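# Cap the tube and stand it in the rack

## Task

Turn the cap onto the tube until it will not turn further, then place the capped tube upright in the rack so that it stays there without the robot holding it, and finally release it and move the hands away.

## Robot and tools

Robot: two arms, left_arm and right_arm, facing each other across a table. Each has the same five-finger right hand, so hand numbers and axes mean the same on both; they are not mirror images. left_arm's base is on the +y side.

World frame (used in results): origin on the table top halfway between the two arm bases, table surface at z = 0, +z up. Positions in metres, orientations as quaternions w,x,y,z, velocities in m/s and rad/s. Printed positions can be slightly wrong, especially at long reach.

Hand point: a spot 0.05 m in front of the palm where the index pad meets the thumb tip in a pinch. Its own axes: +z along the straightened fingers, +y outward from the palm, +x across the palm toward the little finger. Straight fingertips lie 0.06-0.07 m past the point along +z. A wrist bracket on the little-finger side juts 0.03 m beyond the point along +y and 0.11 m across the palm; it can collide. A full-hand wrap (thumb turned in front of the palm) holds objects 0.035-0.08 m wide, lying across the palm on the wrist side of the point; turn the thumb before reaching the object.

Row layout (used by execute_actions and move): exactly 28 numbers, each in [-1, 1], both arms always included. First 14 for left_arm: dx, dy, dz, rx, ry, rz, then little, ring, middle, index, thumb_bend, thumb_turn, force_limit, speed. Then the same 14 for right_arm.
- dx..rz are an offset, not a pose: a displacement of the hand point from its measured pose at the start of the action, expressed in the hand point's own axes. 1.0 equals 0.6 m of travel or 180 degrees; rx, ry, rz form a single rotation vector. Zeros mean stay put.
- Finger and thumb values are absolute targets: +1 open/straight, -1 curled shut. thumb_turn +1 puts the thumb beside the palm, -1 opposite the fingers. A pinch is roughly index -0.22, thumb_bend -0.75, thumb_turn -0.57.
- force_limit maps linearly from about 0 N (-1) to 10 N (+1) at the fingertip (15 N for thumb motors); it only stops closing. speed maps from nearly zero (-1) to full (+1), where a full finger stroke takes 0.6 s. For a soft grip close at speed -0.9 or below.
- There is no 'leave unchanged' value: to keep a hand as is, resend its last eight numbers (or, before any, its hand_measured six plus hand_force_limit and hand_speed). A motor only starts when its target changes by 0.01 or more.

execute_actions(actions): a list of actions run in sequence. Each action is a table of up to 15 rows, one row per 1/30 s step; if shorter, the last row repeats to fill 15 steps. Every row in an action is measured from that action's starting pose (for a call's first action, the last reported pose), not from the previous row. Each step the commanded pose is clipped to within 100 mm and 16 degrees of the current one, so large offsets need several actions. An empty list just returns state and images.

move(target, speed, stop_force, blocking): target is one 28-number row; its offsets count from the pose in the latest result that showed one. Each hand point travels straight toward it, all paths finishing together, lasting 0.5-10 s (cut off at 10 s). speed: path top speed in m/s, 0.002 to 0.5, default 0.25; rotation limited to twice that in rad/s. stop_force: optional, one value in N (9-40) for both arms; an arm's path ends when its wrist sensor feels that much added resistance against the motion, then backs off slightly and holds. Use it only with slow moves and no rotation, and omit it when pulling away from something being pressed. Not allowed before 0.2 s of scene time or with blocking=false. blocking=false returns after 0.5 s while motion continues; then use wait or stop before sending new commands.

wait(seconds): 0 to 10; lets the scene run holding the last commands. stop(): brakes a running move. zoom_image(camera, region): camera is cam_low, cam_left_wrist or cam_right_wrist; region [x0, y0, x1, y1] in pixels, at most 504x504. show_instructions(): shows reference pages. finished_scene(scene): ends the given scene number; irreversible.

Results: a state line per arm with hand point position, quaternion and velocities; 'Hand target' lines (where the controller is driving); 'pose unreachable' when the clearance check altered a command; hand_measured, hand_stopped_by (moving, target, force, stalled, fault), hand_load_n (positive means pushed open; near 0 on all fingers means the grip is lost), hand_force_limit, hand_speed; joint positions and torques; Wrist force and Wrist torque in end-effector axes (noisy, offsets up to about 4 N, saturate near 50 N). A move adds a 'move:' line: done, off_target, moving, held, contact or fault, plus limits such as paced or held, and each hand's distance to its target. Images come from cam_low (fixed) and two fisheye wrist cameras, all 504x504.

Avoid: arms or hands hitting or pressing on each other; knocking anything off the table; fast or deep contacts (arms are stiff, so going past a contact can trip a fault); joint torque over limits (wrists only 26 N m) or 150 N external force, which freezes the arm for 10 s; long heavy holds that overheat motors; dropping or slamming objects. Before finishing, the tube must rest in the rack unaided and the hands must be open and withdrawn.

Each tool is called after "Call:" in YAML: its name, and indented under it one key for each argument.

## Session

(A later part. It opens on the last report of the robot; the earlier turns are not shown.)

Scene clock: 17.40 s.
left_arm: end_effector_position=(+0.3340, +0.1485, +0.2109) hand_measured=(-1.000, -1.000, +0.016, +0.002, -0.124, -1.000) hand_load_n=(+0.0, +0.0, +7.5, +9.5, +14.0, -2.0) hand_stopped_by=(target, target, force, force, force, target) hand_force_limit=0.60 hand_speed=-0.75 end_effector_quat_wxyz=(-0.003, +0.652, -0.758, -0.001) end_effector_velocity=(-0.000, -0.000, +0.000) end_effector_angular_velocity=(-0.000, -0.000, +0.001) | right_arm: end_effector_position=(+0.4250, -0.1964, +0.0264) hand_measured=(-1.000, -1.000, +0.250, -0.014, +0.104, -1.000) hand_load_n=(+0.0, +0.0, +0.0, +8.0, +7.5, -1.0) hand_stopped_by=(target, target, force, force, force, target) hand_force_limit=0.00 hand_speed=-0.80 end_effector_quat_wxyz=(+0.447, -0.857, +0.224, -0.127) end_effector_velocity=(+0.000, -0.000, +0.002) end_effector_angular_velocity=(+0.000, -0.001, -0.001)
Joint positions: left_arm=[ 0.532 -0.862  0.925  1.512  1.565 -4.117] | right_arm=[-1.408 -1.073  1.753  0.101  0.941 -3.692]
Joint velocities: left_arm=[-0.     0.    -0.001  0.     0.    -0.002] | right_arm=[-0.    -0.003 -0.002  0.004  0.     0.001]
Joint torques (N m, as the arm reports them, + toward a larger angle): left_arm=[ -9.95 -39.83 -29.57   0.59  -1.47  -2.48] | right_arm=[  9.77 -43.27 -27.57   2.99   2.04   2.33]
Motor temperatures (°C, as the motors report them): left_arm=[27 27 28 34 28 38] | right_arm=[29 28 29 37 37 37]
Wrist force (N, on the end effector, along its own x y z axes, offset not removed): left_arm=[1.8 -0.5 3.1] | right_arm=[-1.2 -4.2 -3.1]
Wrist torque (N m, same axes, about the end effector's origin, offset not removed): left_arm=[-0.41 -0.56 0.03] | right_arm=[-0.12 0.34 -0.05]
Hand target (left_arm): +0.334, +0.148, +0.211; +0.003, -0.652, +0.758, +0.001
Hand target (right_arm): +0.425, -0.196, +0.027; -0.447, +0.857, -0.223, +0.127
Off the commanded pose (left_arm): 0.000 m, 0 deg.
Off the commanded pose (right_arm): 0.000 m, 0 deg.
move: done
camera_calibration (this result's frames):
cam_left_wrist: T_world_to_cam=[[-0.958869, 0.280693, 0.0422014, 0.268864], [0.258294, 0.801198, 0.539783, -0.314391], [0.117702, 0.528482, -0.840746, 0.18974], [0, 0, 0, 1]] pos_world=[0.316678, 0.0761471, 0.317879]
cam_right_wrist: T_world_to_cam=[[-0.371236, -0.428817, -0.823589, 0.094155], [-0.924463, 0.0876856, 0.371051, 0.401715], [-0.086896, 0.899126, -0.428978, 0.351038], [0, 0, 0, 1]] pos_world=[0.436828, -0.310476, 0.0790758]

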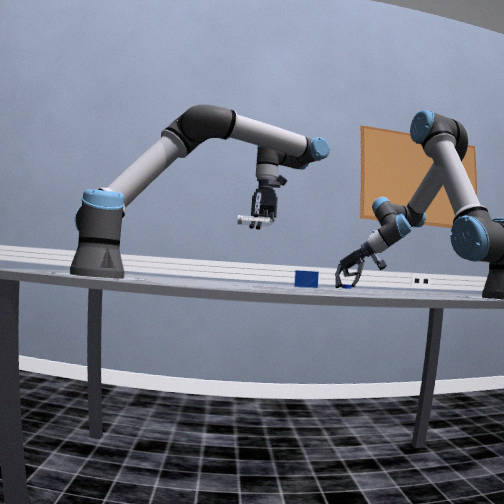

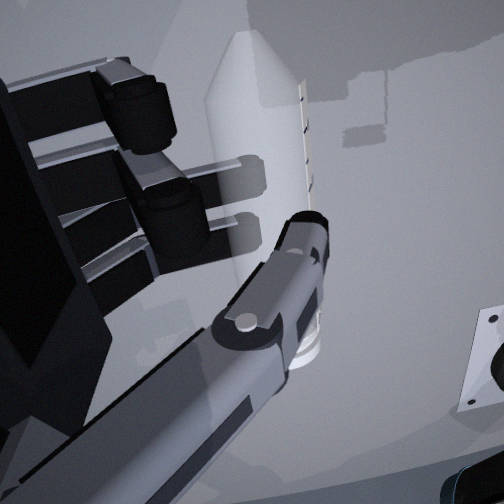

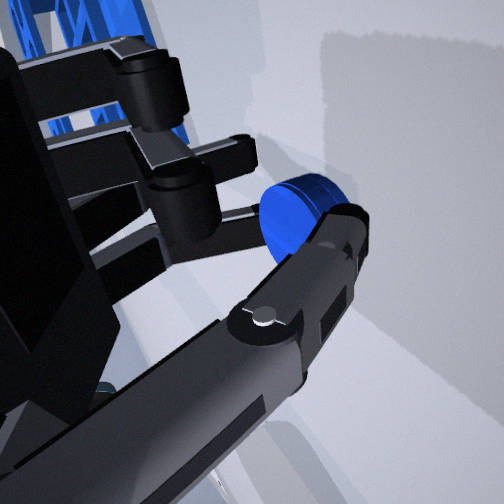

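Call:
move:
  target: [-0.02,0.425,0,0,0,0.95,-1,-1,-0.5,-0.5,-0.2,-1,0.6,-0.75,0.0075,-0.342,-0.237,0,0,0,-1,-1,-0.2,-0.2,-0.05,-1,0,-0.8]
  speed: 0.4

Call:
move:
  target: [-0.3,0,0,0,-0.5,0,-1,-1,-0.5,-0.5,-0.2,-1,0.6,-0.75,0,0,0,0,0,0,-1,-1,-0.2,-0.2,-0.05,-1,0,-0.8]
  speed: 0.3

Scene clock: 22.00 s.
left_arm: end_effector_position=(+0.0833, +0.1994, +0.2104) hand_measured=(-1.000, -1.000, +0.016, +0.002, -0.124, -1.000) hand_load_n=(+0.0, +0.0, +7.5, +9.5, +14.0, -2.0) hand_stopped_by=(target, target, force, force, force, target) hand_force_limit=0.60 hand_speed=-0.75 end_effector_quat_wxyz=(-0.002, +0.704, +0.710, +0.002) end_effector_velocity=(-0.001, -0.000, -0.001) end_effector_angular_velocity=(+0.001, -0.000, -0.012) | right_arm: end_effector_position=(+0.4252, -0.1966, +0.2761) hand_measured=(-1.000, -1.000, +0.250, -0.014, +0.104, -1.000) hand_load_n=(+0.0, +0.0, +0.0, +8.0, +7.5, -1.0) hand_stopped_by=(target, target, force, force, force, target) hand_force_limit=0.00 hand_speed=-0.80 end_effector_quat_wxyz=(+0.447, -0.857, +0.223, -0.127) end_effector_velocity=(+0.000, +0.000, +0.002) end_effector_angular_velocity=(+0.001, -0.001, +0.001)
Joint positions: left_arm=[-0.323 -1.487  1.813  1.25   1.574 -1.988] | right_arm=[-1.408 -1.292  1.373  0.7    0.941 -3.693]
Joint velocities: left_arm=[-0.002 -0.     0.002 -0.001  0.     0.01 ] | right_arm=[-0.001 -0.001 -0.002  0.002 -0.001 -0.   ]
Joint torques (N m, as the arm reports them, + toward a larger angle): left_arm=[ -9.65 -31.53  -6.79   0.45   1.62   2.56] | right_arm=[ -9.43 -33.41 -32.51   2.78  -2.17  -2.41]
Motor temperatures (°C, as the motors report them): left_arm=[27 27 28 34 28 38] | right_arm=[29 28 29 37 37 37]
Wrist force (N, on the end effector, along its own x y z axes, offset not removed): left_arm=[1.3 -1.0 1.4] | right_arm=[2.5 -0.2 -0.8]
Wrist torque (N m, same axes, about the end effector's origin, offset not removed): left_arm=[-0.47 -0.41 0.06] | right_arm=[0.32 -0.32 0.25]
Hand target (left_arm): +0.083, +0.199, +0.210; -0.002, +0.705, +0.709, +0.002
Hand target (right_arm): +0.425, -0.197, +0.276; -0.447, +0.857, -0.224, +0.127
Off the commanded pose (left_arm): 0.001 m, 0 deg.
Off the commanded pose (right_arm): 0.000 m, 0 deg.
move: done
camera_calibration (this result's frames):
cam_left_wrist: T_world_to_cam=[[0.991017, -0.126611, 0.0430752, -0.067248], [-0.13012, -0.838425, 0.529257, 0.0714019], [-0.0308943, -0.530108, -0.847367, 0.416839], [0, 0, 0, 1]] pos_world=[0.0888127, 0.27232, 0.318323]
cam_right_wrist: T_world_to_cam=[[-0.371174, -0.428772, -0.823641, 0.299796], [-0.924492, 0.087666, 0.370985, 0.309315], [-0.0868626, 0.899149, -0.428935, 0.458269], [0, 0, 0, 1]] pos_world=[0.437042, -0.310625, 0.328741]

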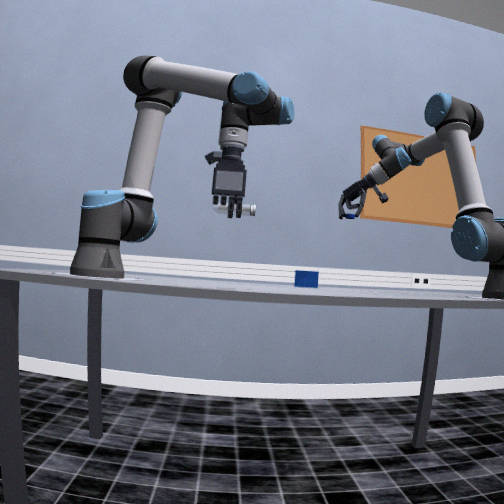

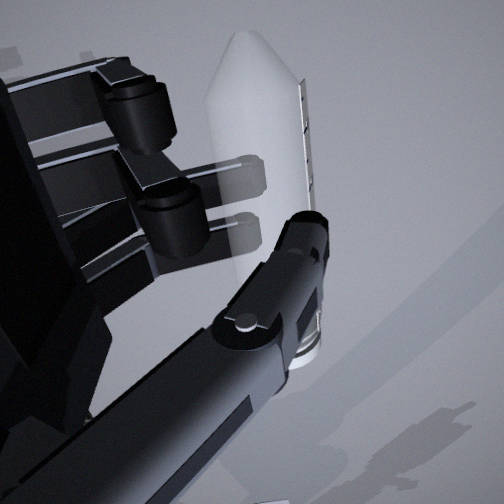

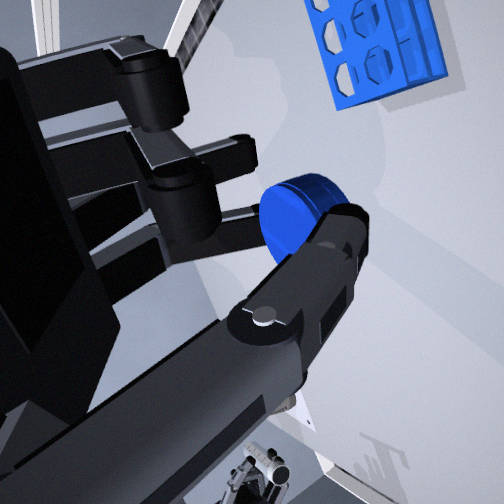

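Scene clock: 25.27 s.
left_arm: end_effector_position=(+0.0845, +0.0196, +0.2096) hand_measured=(-1.000, -1.000, +0.016, +0.002, -0.124, -1.000) hand_load_n=(+0.0, +0.0, +7.5, +9.5, +14.0, -2.0) hand_stopped_by=(target, target, force, force, force, target) hand_force_limit=0.60 hand_speed=-0.75 end_effector_quat_wxyz=(+0.499, +0.500, +0.503, -0.497) end_effector_velocity=(-0.000, -0.002, -0.001) end_effector_angular_velocity=(-0.014, -0.002, -0.003) | right_arm: end_effector_position=(+0.4252, -0.1966, +0.2761) hand_measured=(-1.000, -1.000, +0.250, -0.014, +0.104, -1.000) hand_load_n=(+0.0, +0.0, +0.0, +8.0, +7.5, -1.0) hand_stopped_by=(target, target, force, force, force, target) hand_force_limit=0.00 hand_speed=-0.80 end_effector_quat_wxyz=(+0.447, -0.857, +0.223, -0.127) end_effector_velocity=(-0.000, -0.000, +0.001) end_effector_angular_velocity=(+0.000, -0.001, -0.001)
Joint positions: left_arm=[-0.385 -1.529  2.426 -0.889  1.094 -1.576] | right_arm=[-1.408 -1.292  1.373  0.7    0.941 -3.693]
Joint velocities: left_arm=[ 0.005  0.014  0.004 -0.034  0.007  0.009] | right_arm=[-0.    -0.001 -0.    -0.     0.     0.001]
Joint torques (N m, as the arm reports them, + toward a larger angle): left_arm=[11.76 -3.12 -7.14 -3.28  1.56  2.47] | right_arm=[ -9.18 -33.98  -7.23  -0.97  -1.87   0.59]
Motor temperatures (°C, as the motors report them): left_arm=[27 27 28 34 28 38] | right_arm=[29 28 29 37 37 37]
Wrist force (N, on the end effector, along its own x y z axes, offset not removed): left_arm=[0.8 -0.5 0.7] | right_arm=[-2.9 -0.2 -0.6]
Wrist torque (N m, same axes, about the end effector's origin, offset not removed): left_arm=[-0.35 -0.35 0.00] | right_arm=[0.28 0.38 -0.27]
Hand target (left_arm): +0.084, +0.019, +0.210; +0.499, +0.500, +0.503, -0.498
Hand target (right_arm): +0.425, -0.197, +0.276; -0.447, +0.857, -0.223, +0.127
Off the commanded pose (left_arm): 0.000 m, 0 deg.
Off the commanded pose (right_arm): 0.000 m, 0 deg.
move: done
camera_calibration (this result's frames):
cam_left_wrist: T_world_to_cam=[[0.98993, 0.0478477, 0.133224, -0.113351], [-0.1383, 0.527581, 0.838172, -0.169602], [-0.0301816, -0.848156, 0.528885, 0.0385186], [0, 0, 0, 1]] pos_world=[0.0899166, 0.127572, 0.136884]
cam_right_wrist: T_world_to_cam=[[-0.371167, -0.428777, -0.823642, 0.299792], [-0.924494, 0.0876628, 0.370979, 0.309317], [-0.0868644, 0.899147, -0.428939, 0.458271], [0, 0, 0, 1]] pos_world=[0.437042, -0.310625, 0.328741]

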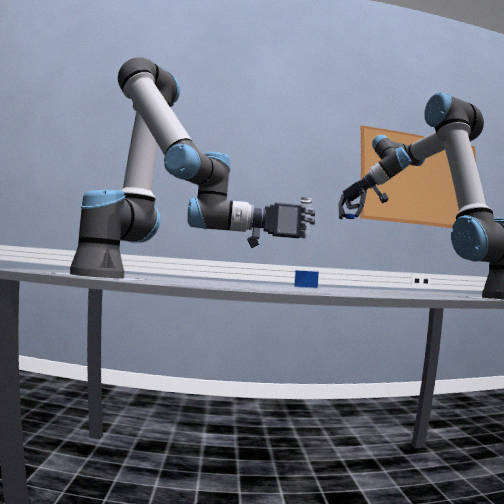

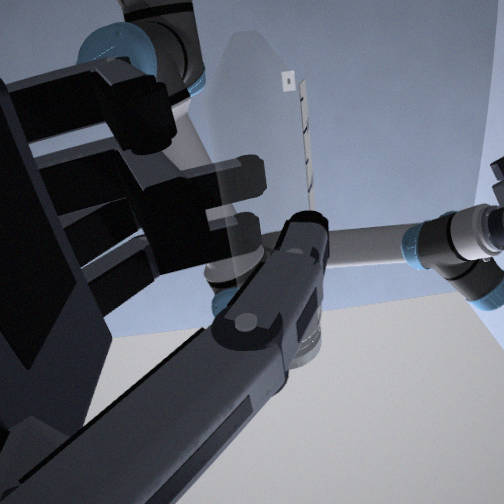

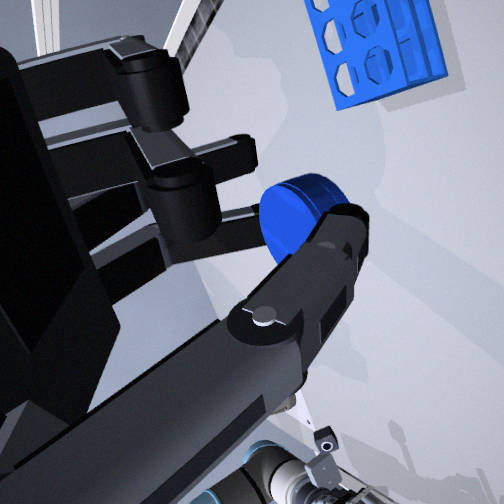

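Call:
move:
  target: [0,0,0,0,0,0,-1,-1,-0.5,-0.5,-0.2,-1,0.6,-0.75,-0.657,-0.065,-0.013,0.003,-0.139,-0.096,-1,-1,-0.2,-0.2,-0.05,-1,0,-0.8]
  speed: 0.3

Call:
zoom_image:
  camera: "cam_low"
  region: [260,140,360,240]

Scene clock: 27.63 s.
left_arm: end_effector_position=(+0.0845, +0.0196, +0.2096) hand_measured=(-1.000, -1.000, +0.016, +0.002, -0.124, -1.000) hand_load_n=(+0.0, +0.0, +7.5, +9.5, +14.0, -2.0) hand_stopped_by=(target, target, force, force, force, target) hand_force_limit=0.60 hand_speed=-0.75 end_effector_quat_wxyz=(+0.499, +0.500, +0.503, -0.497) end_effector_velocity=(-0.000, -0.000, -0.001) end_effector_angular_velocity=(+0.002, -0.002, -0.000) | right_arm: end_effector_position=(+0.0906, +0.0136, +0.3059) hand_measured=(-1.000, -1.000, +0.250, -0.014, +0.104, -1.000) hand_load_n=(+0.0, +0.0, +0.0, +8.0, +7.5, -1.0) hand_stopped_by=(target, target, force, force, force, target) hand_force_limit=0.00 hand_speed=-0.80 end_effector_quat_wxyz=(-0.465, +0.885, +0.009, +0.005) end_effector_velocity=(-0.002, +0.002, +0.000) end_effector_angular_velocity=(-0.001, +0.002, +0.002)
Joint positions: left_arm=[-0.385 -1.529  2.426 -0.889  1.094 -1.576] | right_arm=[-0.703 -1.303  1.299  0.709  1.068 -3.552]
Joint velocities: left_arm=[-0.     0.002 -0.    -0.    -0.     0.001] | right_arm=[ 0.004  0.004 -0.006  0.002  0.001  0.003]
Joint torques (N m, as the arm reports them, + toward a larger angle): left_arm=[-10.7  -28.9  -25.33   0.47  -1.76  -2.47] | right_arm=[ 10.38 -22.53 -32.62   2.46   2.35   2.23]
Motor temperatures (°C, as the motors report them): left_arm=[27 27 28 34 28 38] | right_arm=[29 28 29 37 37 37]
Wrist force (N, on the end effector, along its own x y z axes, offset not removed): left_arm=[1.0 -1.5 0.8] | right_arm=[-1.3 -1.2 0.8]
Wrist torque (N m, same axes, about the end effector's origin, offset not removed): left_arm=[-0.49 -0.34 -0.05] | right_arm=[0.03 0.35 -0.12]
Hand target (left_arm): +0.085, +0.020, +0.210; +0.499, +0.500, +0.503, -0.497
Hand target (right_arm): +0.090, +0.014, +0.306; -0.465, +0.885, +0.009, +0.005
Off the commanded pose (left_arm): 0.000 m, 0 deg.
Off the commanded pose (right_arm): 0.001 m, 0 deg.
move: done
camera_calibration (this result's frames):
cam_left_wrist: T_world_to_cam=[[0.98993, 0.0478476, 0.133224, -0.113351], [-0.1383, 0.527581, 0.838171, -0.169601], [-0.0301818, -0.848156, 0.528886, 0.0385184], [0, 0, 0, 1]] pos_world=[0.0899166, 0.127572, 0.136884]
cam_right_wrist: T_world_to_cam=[[-0.103868, -0.556917, -0.824048, 0.267974], [-0.841425, -0.392553, 0.371358, -0.0306207], [-0.530298, 0.731947, -0.42783, 0.295148], [0, 0, 0, 1]] pos_world=[0.158585, -0.0788135, 0.358468]

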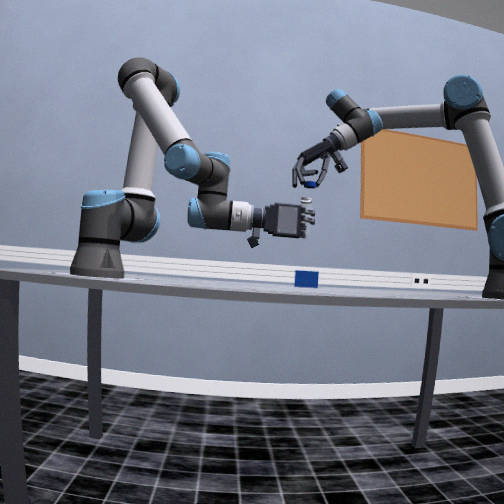

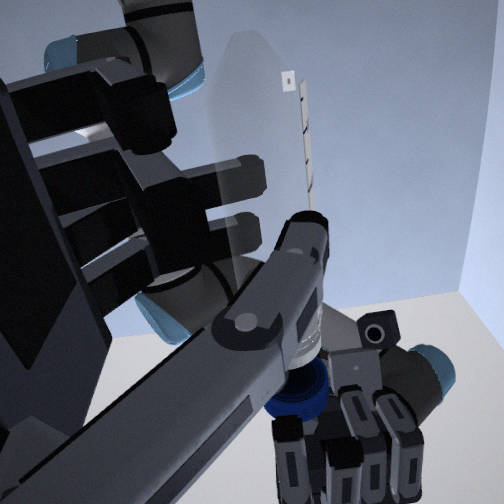

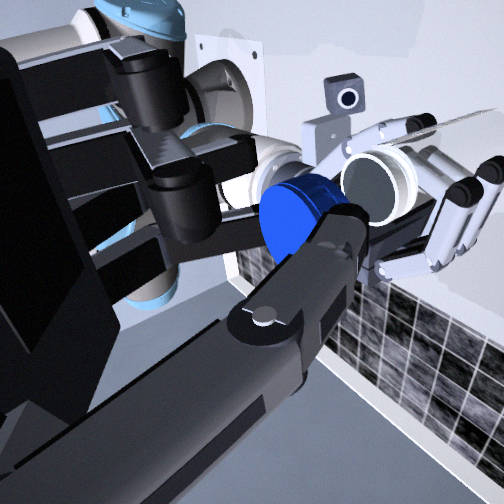

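Region (260, 140, 360, 240) of cam_low's 504x504 image, scaled by 5.040, with more detail than that image has.

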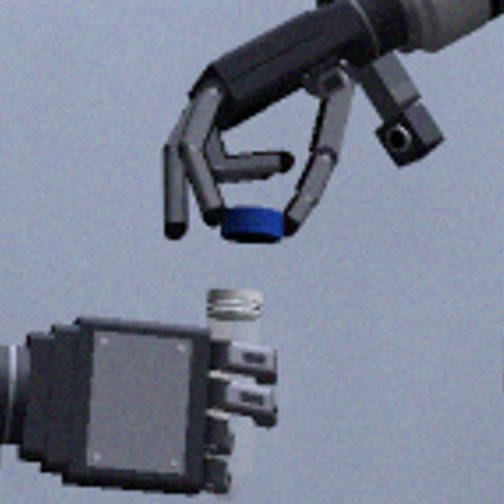

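Call:
move:
  target: [0,0,0,0,0,0,-1,-1,-0.5,-0.5,-0.2,-1,0.6,-0.75,0,0.0208,0.0286,0,0,0,-1,-1,-0.2,-0.2,-0.05,-1,0,-0.8]
  speed: 0.05

Call:
zoom_image:
  camera: "cam_low"
  region: [270,160,340,230]

Call:
zoom_image:
  camera: "cam_right_wrist"
  region: [230,80,504,300]

Scene clock: 28.80 s.
left_arm: end_effector_position=(+0.0845, +0.0196, +0.2096) hand_measured=(-1.000, -1.000, +0.016, +0.002, -0.124, -1.000) hand_load_n=(+0.0, +0.0, +7.5, +9.5, +14.0, -2.0) hand_stopped_by=(target, target, force, force, force, target) hand_force_limit=0.60 hand_speed=-0.75 end_effector_quat_wxyz=(+0.499, +0.500, +0.503, -0.497) end_effector_velocity=(-0.000, -0.000, +0.000) end_effector_angular_velocity=(-0.001, +0.000, -0.000) | right_arm: end_effector_position=(+0.0909, +0.0206, +0.2861) hand_measured=(-1.000, -1.000, +0.250, -0.014, +0.104, -1.000) hand_load_n=(+0.0, +0.0, +0.0, +8.0, +7.5, -1.0) hand_stopped_by=(target, target, force, force, force, target) hand_force_limit=0.00 hand_speed=-0.80 end_effector_quat_wxyz=(-0.465, +0.885, +0.009, +0.005) end_effector_velocity=(+0.000, +0.001, -0.002) end_effector_angular_velocity=(+0.001, -0.000, -0.000)
Joint positions: left_arm=[-0.385 -1.529  2.426 -0.889  1.094 -1.576] | right_arm=[-0.695 -1.286  1.327  0.661  1.075 -3.546]
Joint velocities: left_arm=[-0.    -0.001 -0.    -0.    -0.     0.   ] | right_arm=[ 0.001  0.002  0.002 -0.007  0.001  0.001]
Joint torques (N m, as the arm reports them, + toward a larger angle): left_arm=[-10.58 -29.3  -25.6    0.32  -1.56  -2.45] | right_arm=[  9.42 -22.75  -8.42  -1.04   2.28   2.2 ]
Motor temperatures (°C, as the motors report them): left_arm=[27 27 28 34 28 38] | right_arm=[29 28 29 37 37 37]
Wrist force (N, on the end effector, along its own x y z axes, offset not removed): left_arm=[2.0 0.0 1.8] | right_arm=[-0.8 2.6 3.3]
Wrist torque (N m, same axes, about the end effector's origin, offset not removed): left_arm=[-0.36 -0.57 0.09] | right_arm=[-0.08 0.14 0.01]
Hand target (left_arm): +0.085, +0.020, +0.210; +0.499, +0.500, +0.503, -0.497
Hand target (right_arm): +0.091, +0.021, +0.286; -0.465, +0.885, +0.009, +0.005
Off the commanded pose (left_arm): 0.000 m, 0 deg.
Off the commanded pose (right_arm): 0.000 m, 0 deg.
move: done
camera_calibration (this result's frames):
cam_left_wrist: T_world_to_cam=[[0.98993, 0.0478477, 0.133224, -0.113351], [-0.1383, 0.527581, 0.838172, -0.169602], [-0.0301816, -0.848156, 0.528885, 0.0385185], [0, 0, 0, 1]] pos_world=[0.0899166, 0.127572, 0.136884]
cam_right_wrist: T_world_to_cam=[[-0.103869, -0.55693, -0.824039, 0.25552], [-0.841415, -0.39256, 0.371373, -0.0203199], [-0.530313, 0.731933, -0.427835, 0.281708], [0, 0, 0, 1]] pos_world=[0.158837, -0.0718611, 0.338629]

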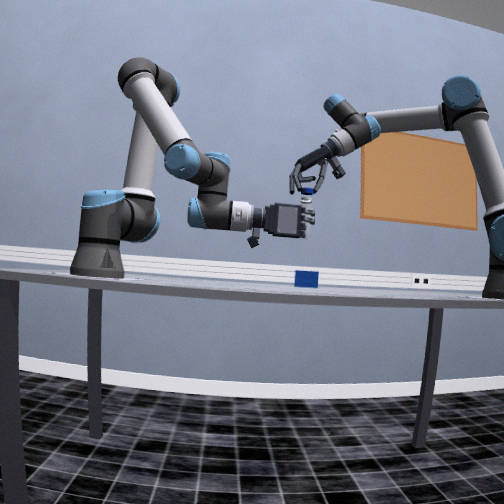

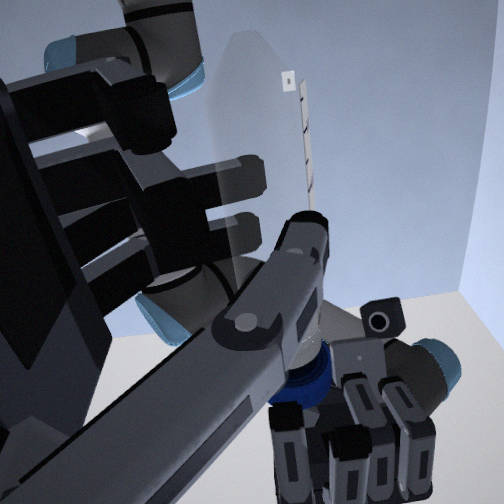

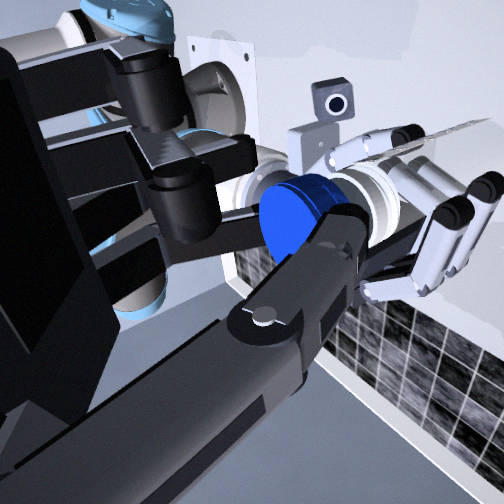

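Region (270, 160, 340, 230) of cam_low's 504x504 image, scaled by 7.200, with more detail than that image has.

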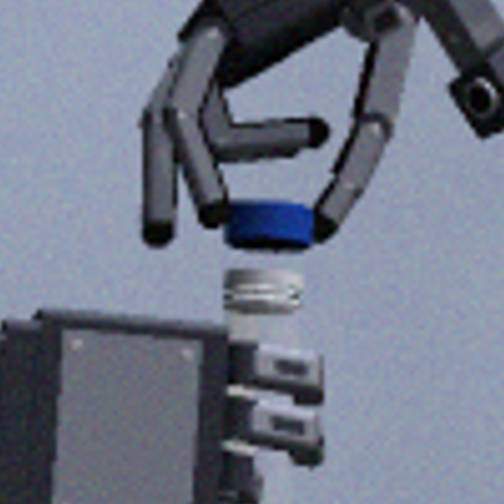

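Region (230, 80, 504, 300) of cam_right_wrist's 504x504 image, scaled by 1.839, with more detail than that image has; it fills the top 405 rows of this view, and the rest is white.

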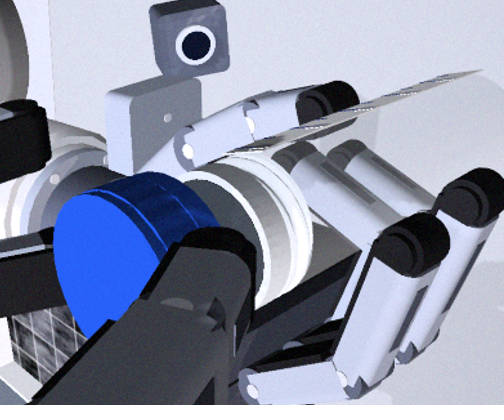

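Call:
move:
  target: [0,0,0,0,0,0,-1,-1,-0.5,-0.5,-0.2,-1,0.6,-0.75,0,0.0155,0.0125,0,0,0,-1,-1,-0.2,-0.2,-0.05,-1,0,-0.8]
  speed: 0.01
  stop_force: 9

Call:
zoom_image:
  camera: "cam_low"
  region: [270,160,340,230]

Call:
zoom_image:
  camera: "cam_right_wrist"
  region: [230,80,504,300]

Scene clock: 30.60 s.
left_arm: end_effector_position=(+0.0845, +0.0196, +0.2096) hand_measured=(-1.000, -1.000, +0.016, +0.002, -0.124, -1.000) hand_load_n=(+0.0, +0.0, +7.5, +9.5, +14.0, -2.0) hand_stopped_by=(target, target, force, force, force, target) hand_force_limit=0.60 hand_speed=-0.75 end_effector_quat_wxyz=(+0.499, +0.500, +0.503, -0.497) end_effector_velocity=(-0.000, +0.000, +0.000) end_effector_angular_velocity=(-0.000, -0.000, -0.000) | right_arm: end_effector_position=(+0.0910, +0.0214, +0.2744) hand_measured=(-1.000, -1.000, +0.250, -0.014, +0.104, -1.000) hand_load_n=(+0.0, +0.0, +0.0, +8.0, +7.5, -1.0) hand_stopped_by=(target, target, force, force, force, target) hand_force_limit=0.00 hand_speed=-0.80 end_effector_quat_wxyz=(-0.465, +0.885, +0.009, +0.005) end_effector_velocity=(-0.000, -0.000, -0.002) end_effector_angular_velocity=(+0.000, -0.001, +0.002)
Joint positions: left_arm=[-0.385 -1.529  2.426 -0.889  1.094 -1.576] | right_arm=[-0.694 -1.283  1.352  0.632  1.076 -3.545]
Joint velocities: left_arm=[-0. -0.  0.  0. -0.  0.] | right_arm=[ 0.    -0.     0.005 -0.005 -0.001 -0.001]
Joint torques (N m, as the arm reports them, + toward a larger angle): left_arm=[-10.95 -28.37 -24.48   0.33  -1.61  -2.4 ] | right_arm=[  9.76 -23.16  -7.54  -1.14   2.2    2.36]
Motor temperatures (°C, as the motors report them): left_arm=[27 27 28 34 28 38] | right_arm=[29 28 29 37 37 37]
Wrist force (N, on the end effector, along its own x y z axes, offset not removed): left_arm=[0.5 -1.9 1.4] | right_arm=[-0.8 -3.9 -3.9]
Wrist torque (N m, same axes, about the end effector's origin, offset not removed): left_arm=[-0.58 -0.23 -0.10] | right_arm=[0.04 0.40 0.01]
Hand target (left_arm): +0.085, +0.020, +0.210; +0.499, +0.500, +0.503, -0.497
Hand target (right_arm): +0.091, +0.021, +0.274; -0.465, +0.885, +0.009, +0.005
Off the commanded pose (left_arm): 0.000 m, 0 deg.
Off the commanded pose (right_arm): 0.000 m, 0 deg.
move: done
camera_calibration (this result's frames):
cam_left_wrist: T_world_to_cam=[[0.98993, 0.0478479, 0.133224, -0.113351], [-0.1383, 0.527581, 0.838172, -0.169602], [-0.0301815, -0.848156, 0.528885, 0.0385185], [0, 0, 0, 1]] pos_world=[0.0899166, 0.127572, 0.136885]
cam_right_wrist: T_world_to_cam=[[-0.10387, -0.556948, -0.824027, 0.246391], [-0.84141, -0.392558, 0.371385, -0.0154934], [-0.53032, 0.73192, -0.427847, 0.276179], [0, 0, 0, 1]] pos_world=[0.159019, -0.0709957, 0.326949]

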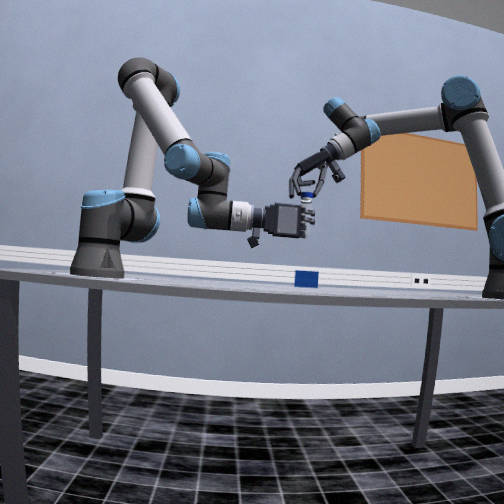

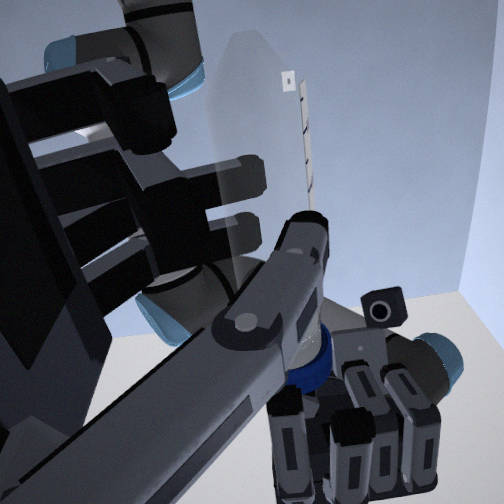

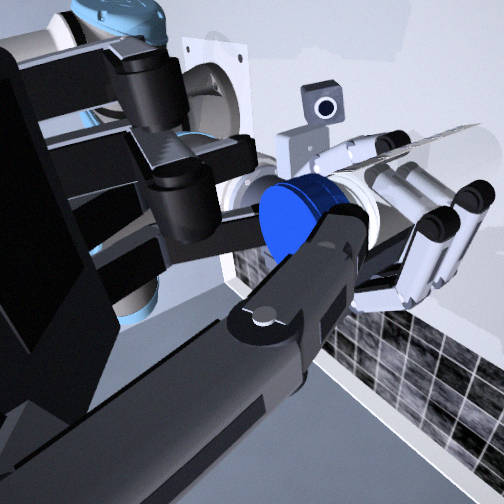

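Region (270, 160, 340, 230) of cam_low's 504x504 image, scaled by 7.200, with more detail than that image has.

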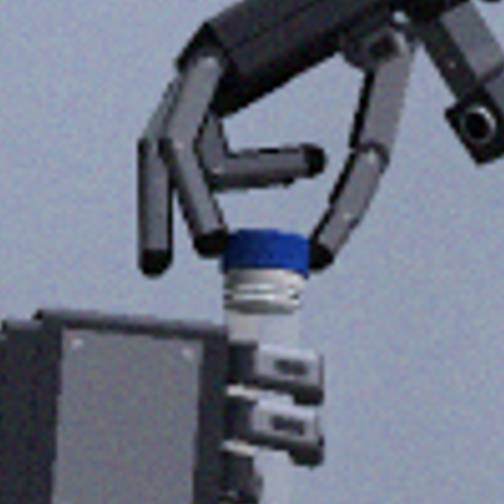

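Region (230, 80, 504, 300) of cam_right_wrist's 504x504 image, scaled by 1.839, with more detail than that image has; it fills the top 405 rows of this view, and the rest is white.

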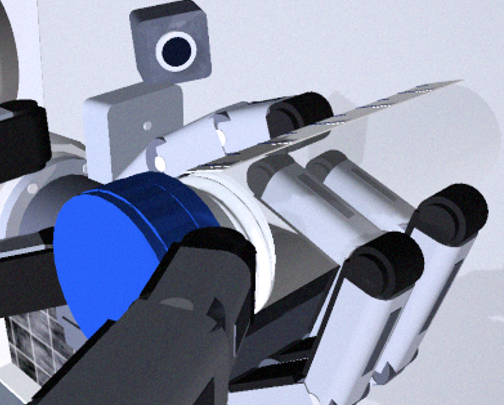

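Going on. Lower 5 mm more, then release.

Call:
move:
  target: [0,0,0,0,0,0,-1,-1,-0.5,-0.5,-0.2,-1,0.6,-0.75,0,0.007,0.0048,0,0,0,-1,-1,-0.2,-0.2,-0.05,-1,0,-0.8]
  speed: 0.008
  stop_force: 9

Call:
move:
  target: [0,0,0,0,0,0,-1,-1,-0.5,-0.5,-0.2,-1,0.6,-0.75,0,0,0,0,0,0,-1,-1,0.25,0.25,0.35,-1,0,-0.5]

Call:
zoom_image:
  camera: "cam_low"
  region: [270,160,340,230]

Scene clock: 31.70 s.
left_arm: end_effector_position=(+0.0845, +0.0196, +0.2096) hand_measured=(-1.000, -1.000, +0.016, +0.002, -0.124, -1.000) hand_load_n=(+0.0, +0.0, +7.0, +9.5, +14.0, -2.0) hand_stopped_by=(target, target, force, force, force, target) hand_force_limit=0.60 hand_speed=-0.75 end_effector_quat_wxyz=(+0.499, +0.500, +0.503, -0.497) end_effector_velocity=(-0.000, -0.000, +0.000) end_effector_angular_velocity=(-0.001, -0.000, -0.001) | right_arm: end_effector_position=(+0.0911, +0.0214, +0.2695) hand_measured=(-1.000, -1.000, +0.250, -0.014, +0.104, -1.000) hand_load_n=(+0.0, +0.0, +0.0, +8.5, +7.0, -0.5) hand_stopped_by=(target, target, force, force, force, target) hand_force_limit=0.00 hand_speed=-0.80 end_effector_quat_wxyz=(-0.465, +0.885, +0.009, +0.005) end_effector_velocity=(+0.000, +0.000, -0.002) end_effector_angular_velocity=(+0.000, +0.002, -0.002)
Joint positions: left_arm=[-0.385 -1.529  2.426 -0.889  1.094 -1.576] | right_arm=[-0.694 -1.282  1.363  0.62   1.075 -3.545]
Joint velocities: left_arm=[-0.001 -0.001  0.    -0.001  0.     0.001] | right_arm=[-0.     0.001  0.004 -0.006  0.     0.003]
Joint torques (N m, as the arm reports them, + toward a larger angle): left_arm=[ -9.72 -26.06 -24.03  -3.59  -1.1   -1.25] | right_arm=[-10.79 -22.93  -7.49  -1.22  -2.61  -2.61]
Motor temperatures (°C, as the motors report them): left_arm=[27 27 28 34 28 38] | right_arm=[29 28 29 37 37 37]
Wrist force (N, on the end effector, along its own x y z axes, offset not removed): left_arm=[1.3 -0.6 1.9] | right_arm=[0.1 0.3 -1.5]
Wrist torque (N m, same axes, about the end effector's origin, offset not removed): left_arm=[-0.60 -0.31 -0.15] | right_arm=[0.57 -0.08 0.24]
Hand target (left_arm): +0.085, +0.020, +0.210; +0.499, +0.500, +0.503, -0.497
Hand target (right_arm): +0.091, +0.021, +0.269; -0.465, +0.885, +0.009, +0.005
Off the commanded pose (left_arm): 0.000 m, 0 deg.
Off the commanded pose (right_arm): 0.000 m, 0 deg.
move: done
camera_calibration (this result's frames):
cam_left_wrist: T_world_to_cam=[[0.989933, 0.0478562, 0.133201, -0.113348], [-0.138287, 0.527555, 0.83819, -0.169603], [-0.0301583, -0.848172, 0.528862, 0.0385237], [0, 0, 0, 1]] pos_world=[0.0899145, 0.127574, 0.136884]
cam_right_wrist: T_world_to_cam=[[-0.103891, -0.557003, -0.823987, 0.242315], [-0.841395, -0.392541, 0.371438, -0.0136287], [-0.53034, 0.731887, -0.427878, 0.274133], [0, 0, 0, 1]] pos_world=[0.159091, -0.0710134, 0.322022]

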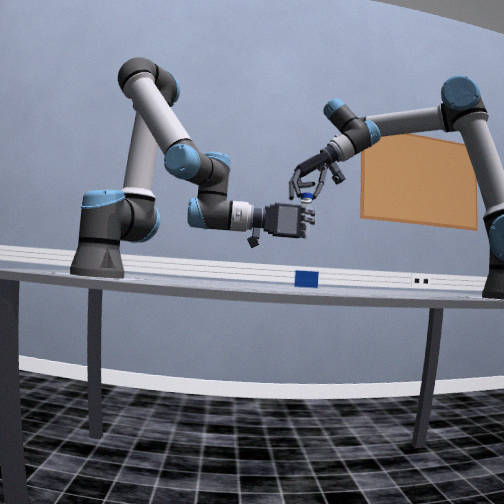

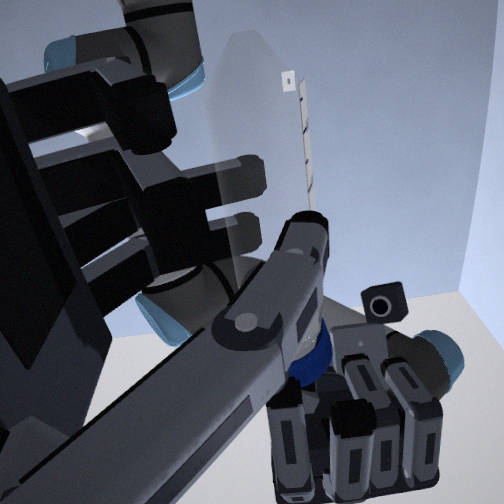

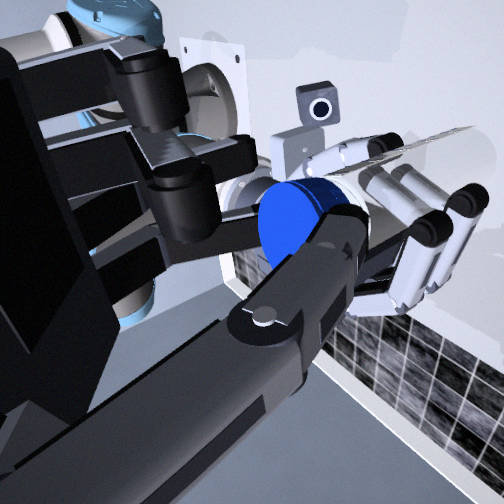

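Scene clock: 32.47 s.
left_arm: end_effector_position=(+0.0845, +0.0196, +0.2096) hand_measured=(-1.000, -1.000, +0.016, +0.002, -0.124, -1.000) hand_load_n=(+0.0, +0.0, +7.5, +9.5, +14.0, -2.0) hand_stopped_by=(target, target, force, force, force, target) hand_force_limit=0.60 hand_speed=-0.75 end_effector_quat_wxyz=(+0.499, +0.500, +0.503, -0.497) end_effector_velocity=(-0.000, -0.000, +0.000) end_effector_angular_velocity=(-0.000, -0.000, -0.001) | right_arm: end_effector_position=(+0.0911, +0.0214, +0.2695) hand_measured=(-1.000, -1.000, +0.250, +0.250, +0.350, -1.000) hand_load_n=(+0.0, +0.0, +0.0, +0.0, +0.0, +0.0) hand_stopped_by=(target, target, target, target, target, target) hand_force_limit=0.00 hand_speed=-0.50 end_effector_quat_wxyz=(-0.465, +0.885, +0.009, +0.005) end_effector_velocity=(+0.000, +0.000, +0.000) end_effector_angular_velocity=(+0.000, -0.001, +0.001)
Joint positions: left_arm=[-0.385 -1.529  2.426 -0.889  1.094 -1.576] | right_arm=[-0.694 -1.282  1.363  0.62   1.075 -3.545]
Joint velocities: left_arm=[-0.001 -0.     0.     0.     0.     0.   ] | right_arm=[-0.     0.    -0.    -0.    -0.    -0.001]
Joint torques (N m, as the arm reports them, + toward a larger angle): left_arm=[-10.48 -28.53 -24.13  -0.63  -1.37  -1.38] | right_arm=[ -5.45 -24.44 -32.45   2.43  -1.62  -1.45]
Motor temperatures (°C, as the motors report them): left_arm=[27 27 28 34 28 38] | right_arm=[29 28 29 37 37 37]
Wrist force (N, on the end effector, along its own x y z axes, offset not removed): left_arm=[1.2 -1.4 2.1] | right_arm=[-0.4 -1.8 -2.5]
Wrist torque (N m, same axes, about the end effector's origin, offset not removed): left_arm=[-0.54 -0.46 -0.01] | right_arm=[0.14 0.25 0.11]
Hand target (left_arm): +0.085, +0.020, +0.210; +0.499, +0.500, +0.503, -0.497
Hand target (right_arm): +0.091, +0.021, +0.269; -0.465, +0.885, +0.009, +0.005
Off the commanded pose (left_arm): 0.000 m, 0 deg.
Off the commanded pose (right_arm): 0.000 m, 0 deg.
move: done
camera_calibration (this result's frames):
cam_left_wrist: T_world_to_cam=[[0.989935, 0.0478602, 0.133184, -0.113344], [-0.138274, 0.527581, 0.838176, -0.169607], [-0.0301502, -0.848155, 0.528889, 0.0385115], [0, 0, 0, 1]] pos_world=[0.0899122, 0.12757, 0.136888]
cam_right_wrist: T_world_to_cam=[[-0.103898, -0.557017, -0.823977, 0.242302], [-0.841391, -0.392536, 0.371453, -0.0136262], [-0.530346, 0.73188, -0.427885, 0.274136], [0, 0, 0, 1]] pos_world=[0.159097, -0.071017, 0.322011]

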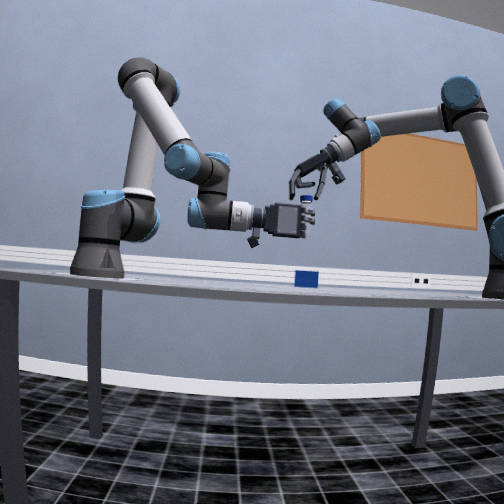

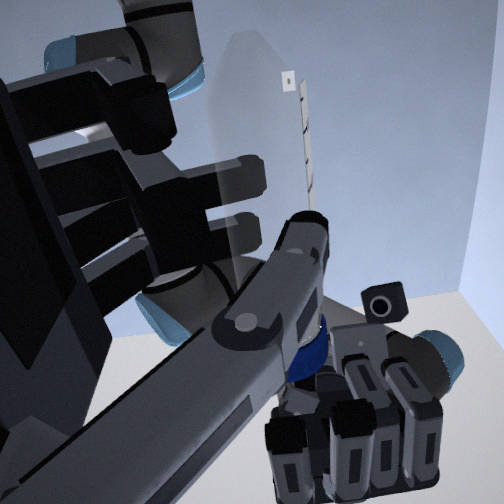

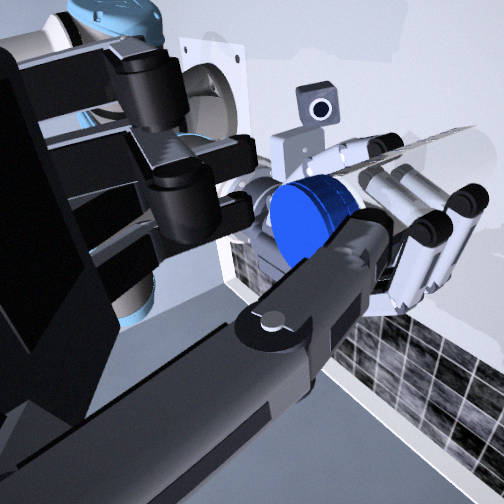

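Region (270, 160, 340, 230) of cam_low's 504x504 image, scaled by 7.200, with more detail than that image has.

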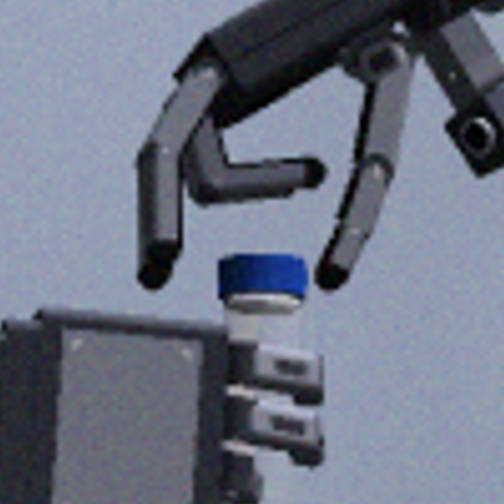

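Call:
move:
  target: [0,0,0,0,0.015,0.008,-1,-1,-0.5,-0.5,-0.2,-1,0.6,-0.75,-0.007,0.0103,-0.006,0,0,0,-1,-1,0.25,0.25,0.35,-1,0,-0.5]
  speed: 0.03

Call:
move:
  target: [0,0,0,0,0,0,-1,-1,-0.5,-0.5,-0.2,-1,0.6,-0.75,0,0,0,0,0,0,-1,-1,-0.05,-0.05,-0.05,-1,-0.7,-0.9]

Call:
zoom_image:
  camera: "cam_low"
  region: [270,160,340,230]

Scene clock: 34.07 s.
left_arm: end_effector_position=(+0.0845, +0.0196, +0.2096) hand_measured=(-1.000, -1.000, +0.016, +0.002, -0.124, -1.000) hand_load_n=(+0.0, +0.0, +7.5, +9.5, +14.0, -2.0) hand_stopped_by=(target, target, force, force, force, target) hand_force_limit=0.60 hand_speed=-0.75 end_effector_quat_wxyz=(+0.493, +0.518, +0.508, -0.479) end_effector_velocity=(-0.000, -0.000, -0.000) end_effector_angular_velocity=(+0.013, -0.007, +0.000) | right_arm: end_effector_position=(+0.0871, +0.0151, +0.2664) hand_measured=(-1.000, -1.000, +0.250, +0.250, +0.350, -1.000) hand_load_n=(+0.0, +0.0, +0.0, +0.0, +0.0, +0.0) hand_stopped_by=(target, target, target, target, target, target) hand_force_limit=0.00 hand_speed=-0.50 end_effector_quat_wxyz=(-0.465, +0.885, +0.009, +0.005) end_effector_velocity=(-0.001, -0.001, -0.001) end_effector_angular_velocity=(+0.000, +0.001, -0.001)
Joint positions: left_arm=[-0.385 -1.547  2.406 -0.799  1.095 -1.575] | right_arm=[-0.695 -1.299  1.394  0.607  1.075 -3.546]
Joint velocities: left_arm=[-0.    -0.004 -0.006  0.024 -0.     0.   ] | right_arm=[-0.    -0.003  0.008 -0.005  0.     0.001]
Joint torques (N m, as the arm reports them, + toward a larger angle): left_arm=[ 11.3  -28.48 -27.02   0.82   1.36   2.29] | right_arm=[-10.74 -38.2   -7.85  -1.17  -3.1   -2.43]
Motor temperatures (°C, as the motors report them): left_arm=[27 27 28 34 28 38] | right_arm=[29 28 29 37 37 37]
Wrist force (N, on the end effector, along its own x y z axes, offset not removed): left_arm=[0.7 -1.4 1.1] | right_arm=[-5.5 1.1 1.6]
Wrist torque (N m, same axes, about the end effector's origin, offset not removed): left_arm=[-0.54 -0.33 -0.01] | right_arm=[0.30 0.90 -0.07]
Hand target (left_arm): +0.085, +0.020, +0.210; +0.493, +0.518, +0.509, -0.479
Hand target (right_arm): +0.087, +0.015, +0.266; -0.465, +0.885, +0.009, +0.005
Off the commanded pose (left_arm): 0.000 m, 0 deg.
Off the commanded pose (right_arm): 0.000 m, 0 deg.
move: done
camera_calibration (this result's frames):
cam_left_wrist: T_world_to_cam=[[0.986395, 0.0409088, 0.159219, -0.118322], [-0.158748, 0.488617, 0.857935, -0.171252], [-0.0427001, -0.871539, 0.488464, 0.0484977], [0, 0, 0, 1]] pos_world=[0.0915969, 0.130785, 0.142073]
cam_right_wrist: T_world_to_cam=[[-0.103897, -0.55704, -0.823961, 0.235854], [-0.841386, -0.392533, 0.371466, -0.0183535], [-0.530353, 0.731864, -0.427903, 0.275384], [0, 0, 0, 1]] pos_world=[0.155113, -0.0773679, 0.31899]

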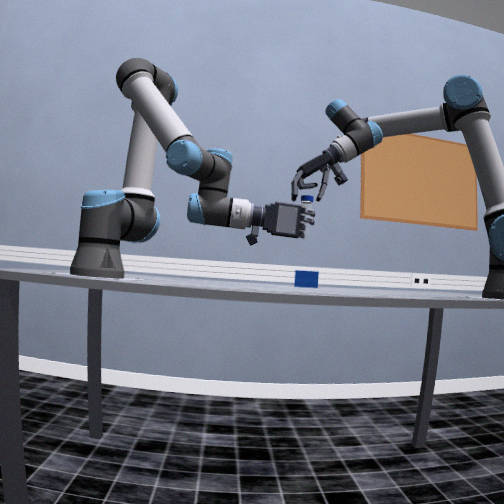

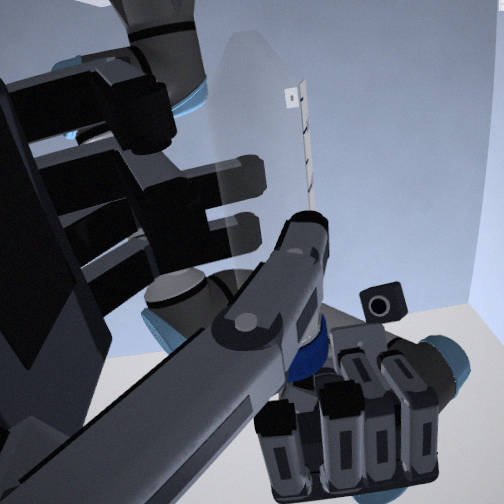

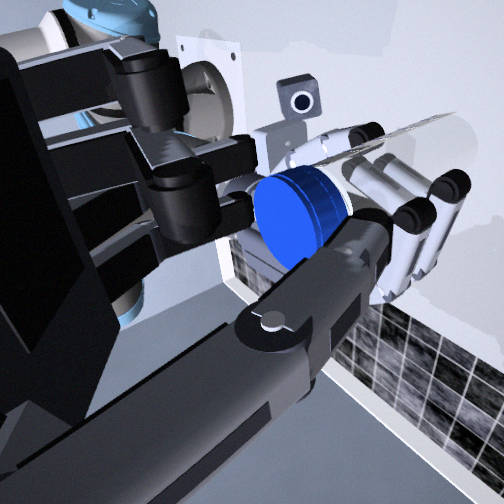

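Scene clock: 37.70 s.
left_arm: end_effector_position=(+0.0845, +0.0196, +0.2096) hand_measured=(-1.000, -1.000, +0.016, +0.002, -0.124, -1.000) hand_load_n=(+0.0, +0.0, +7.0, +11.0, +14.0, -0.5) hand_stopped_by=(target, target, force, force, force, target) hand_force_limit=0.60 hand_speed=-0.75 end_effector_quat_wxyz=(+0.493, +0.518, +0.508, -0.479) end_effector_velocity=(+0.001, -0.000, -0.001) end_effector_angular_velocity=(+0.002, -0.001, +0.001) | right_arm: end_effector_position=(+0.0871, +0.0151, +0.2664) hand_measured=(-1.000, -1.000, +0.040, +0.056, -0.004, -1.000) hand_load_n=(+0.0, +0.0, +2.0, +2.0, +2.0, +0.0) hand_stopped_by=(target, target, force, force, force, target) hand_force_limit=-0.70 hand_speed=-0.90 end_effector_quat_wxyz=(-0.465, +0.885, +0.009, +0.005) end_effector_velocity=(+0.000, -0.000, -0.000) end_effector_angular_velocity=(-0.001, -0.000, -0.000)
Joint positions: left_arm=[-0.385 -1.547  2.406 -0.799  1.095 -1.575] | right_arm=[-0.695 -1.299  1.394  0.607  1.075 -3.546]
Joint velocities: left_arm=[ 0.001  0.002 -0.    -0.    -0.     0.   ] | right_arm=[-0.     0.    -0.     0.001  0.    -0.001]
Joint torques (N m, as the arm reports them, + toward a larger angle): left_arm=[-1.39 -9.04 -5.9  -2.65 -0.94  2.21] | right_arm=[  8.96 -22.83 -19.54   2.34   0.9   -0.55]
Motor temperatures (°C, as the motors report them): left_arm=[27 27 28 34 28 38] | right_arm=[29 28 29 37 37 37]
Wrist force (N, on the end effector, along its own x y z axes, offset not removed): left_arm=[0.7 -0.9 4.4] | right_arm=[7.2 0.1 -2.2]
Wrist torque (N m, same axes, about the end effector's origin, offset not removed): left_arm=[-0.47 -0.31 -0.05] | right_arm=[0.38 -0.87 0.62]
Hand target (left_arm): +0.084, +0.020, +0.210; +0.493, +0.518, +0.508, -0.479
Hand target (right_arm): +0.087, +0.015, +0.266; -0.465, +0.885, +0.009, +0.005
Off the commanded pose (left_arm): 0.000 m, 0 deg.
Off the commanded pose (right_arm): 0.000 m, 0 deg.
move: done
camera_calibration (this result's frames):
cam_left_wrist: T_world_to_cam=[[0.986395, 0.0409087, 0.159221, -0.118327], [-0.15875, 0.488612, 0.857938, -0.171249], [-0.0427003, -0.871542, 0.488458, 0.0485005], [0, 0, 0, 1]] pos_world=[0.0916025, 0.130785, 0.14207]
cam_right_wrist: T_world_to_cam=[[-0.103891, -0.557031, -0.823968, 0.235861], [-0.841386, -0.39254, 0.371458, -0.0183475], [-0.530354, 0.731867, -0.427897, 0.275385], [0, 0, 0, 1]] pos_world=[0.155118, -0.0773647, 0.318994]

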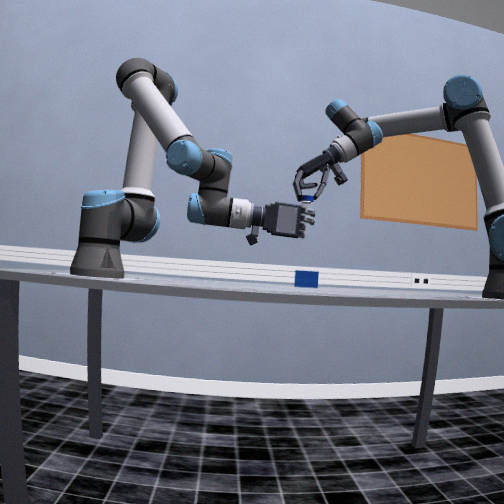

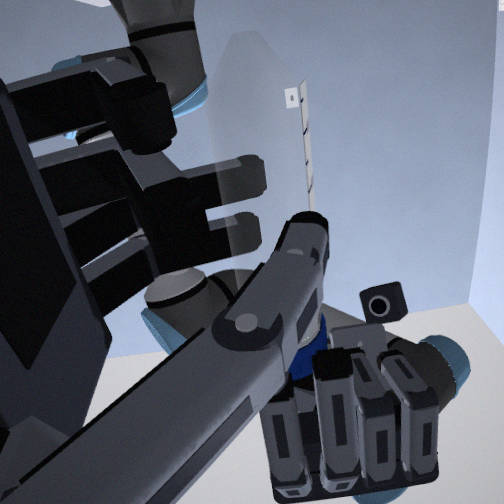

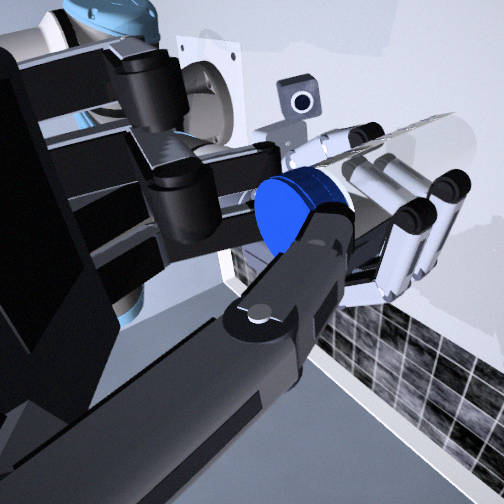

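Region (270, 160, 340, 230) of cam_low's 504x504 image, scaled by 7.200, with more detail than that image has.

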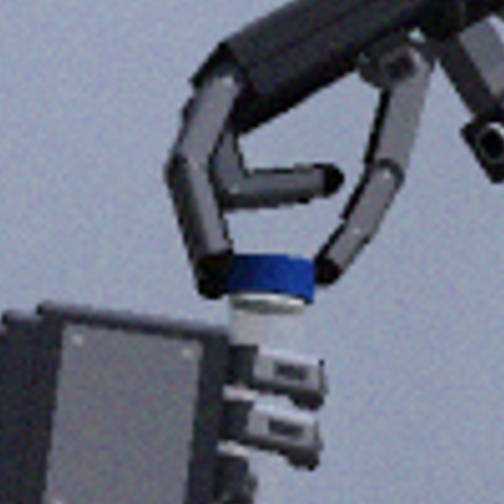

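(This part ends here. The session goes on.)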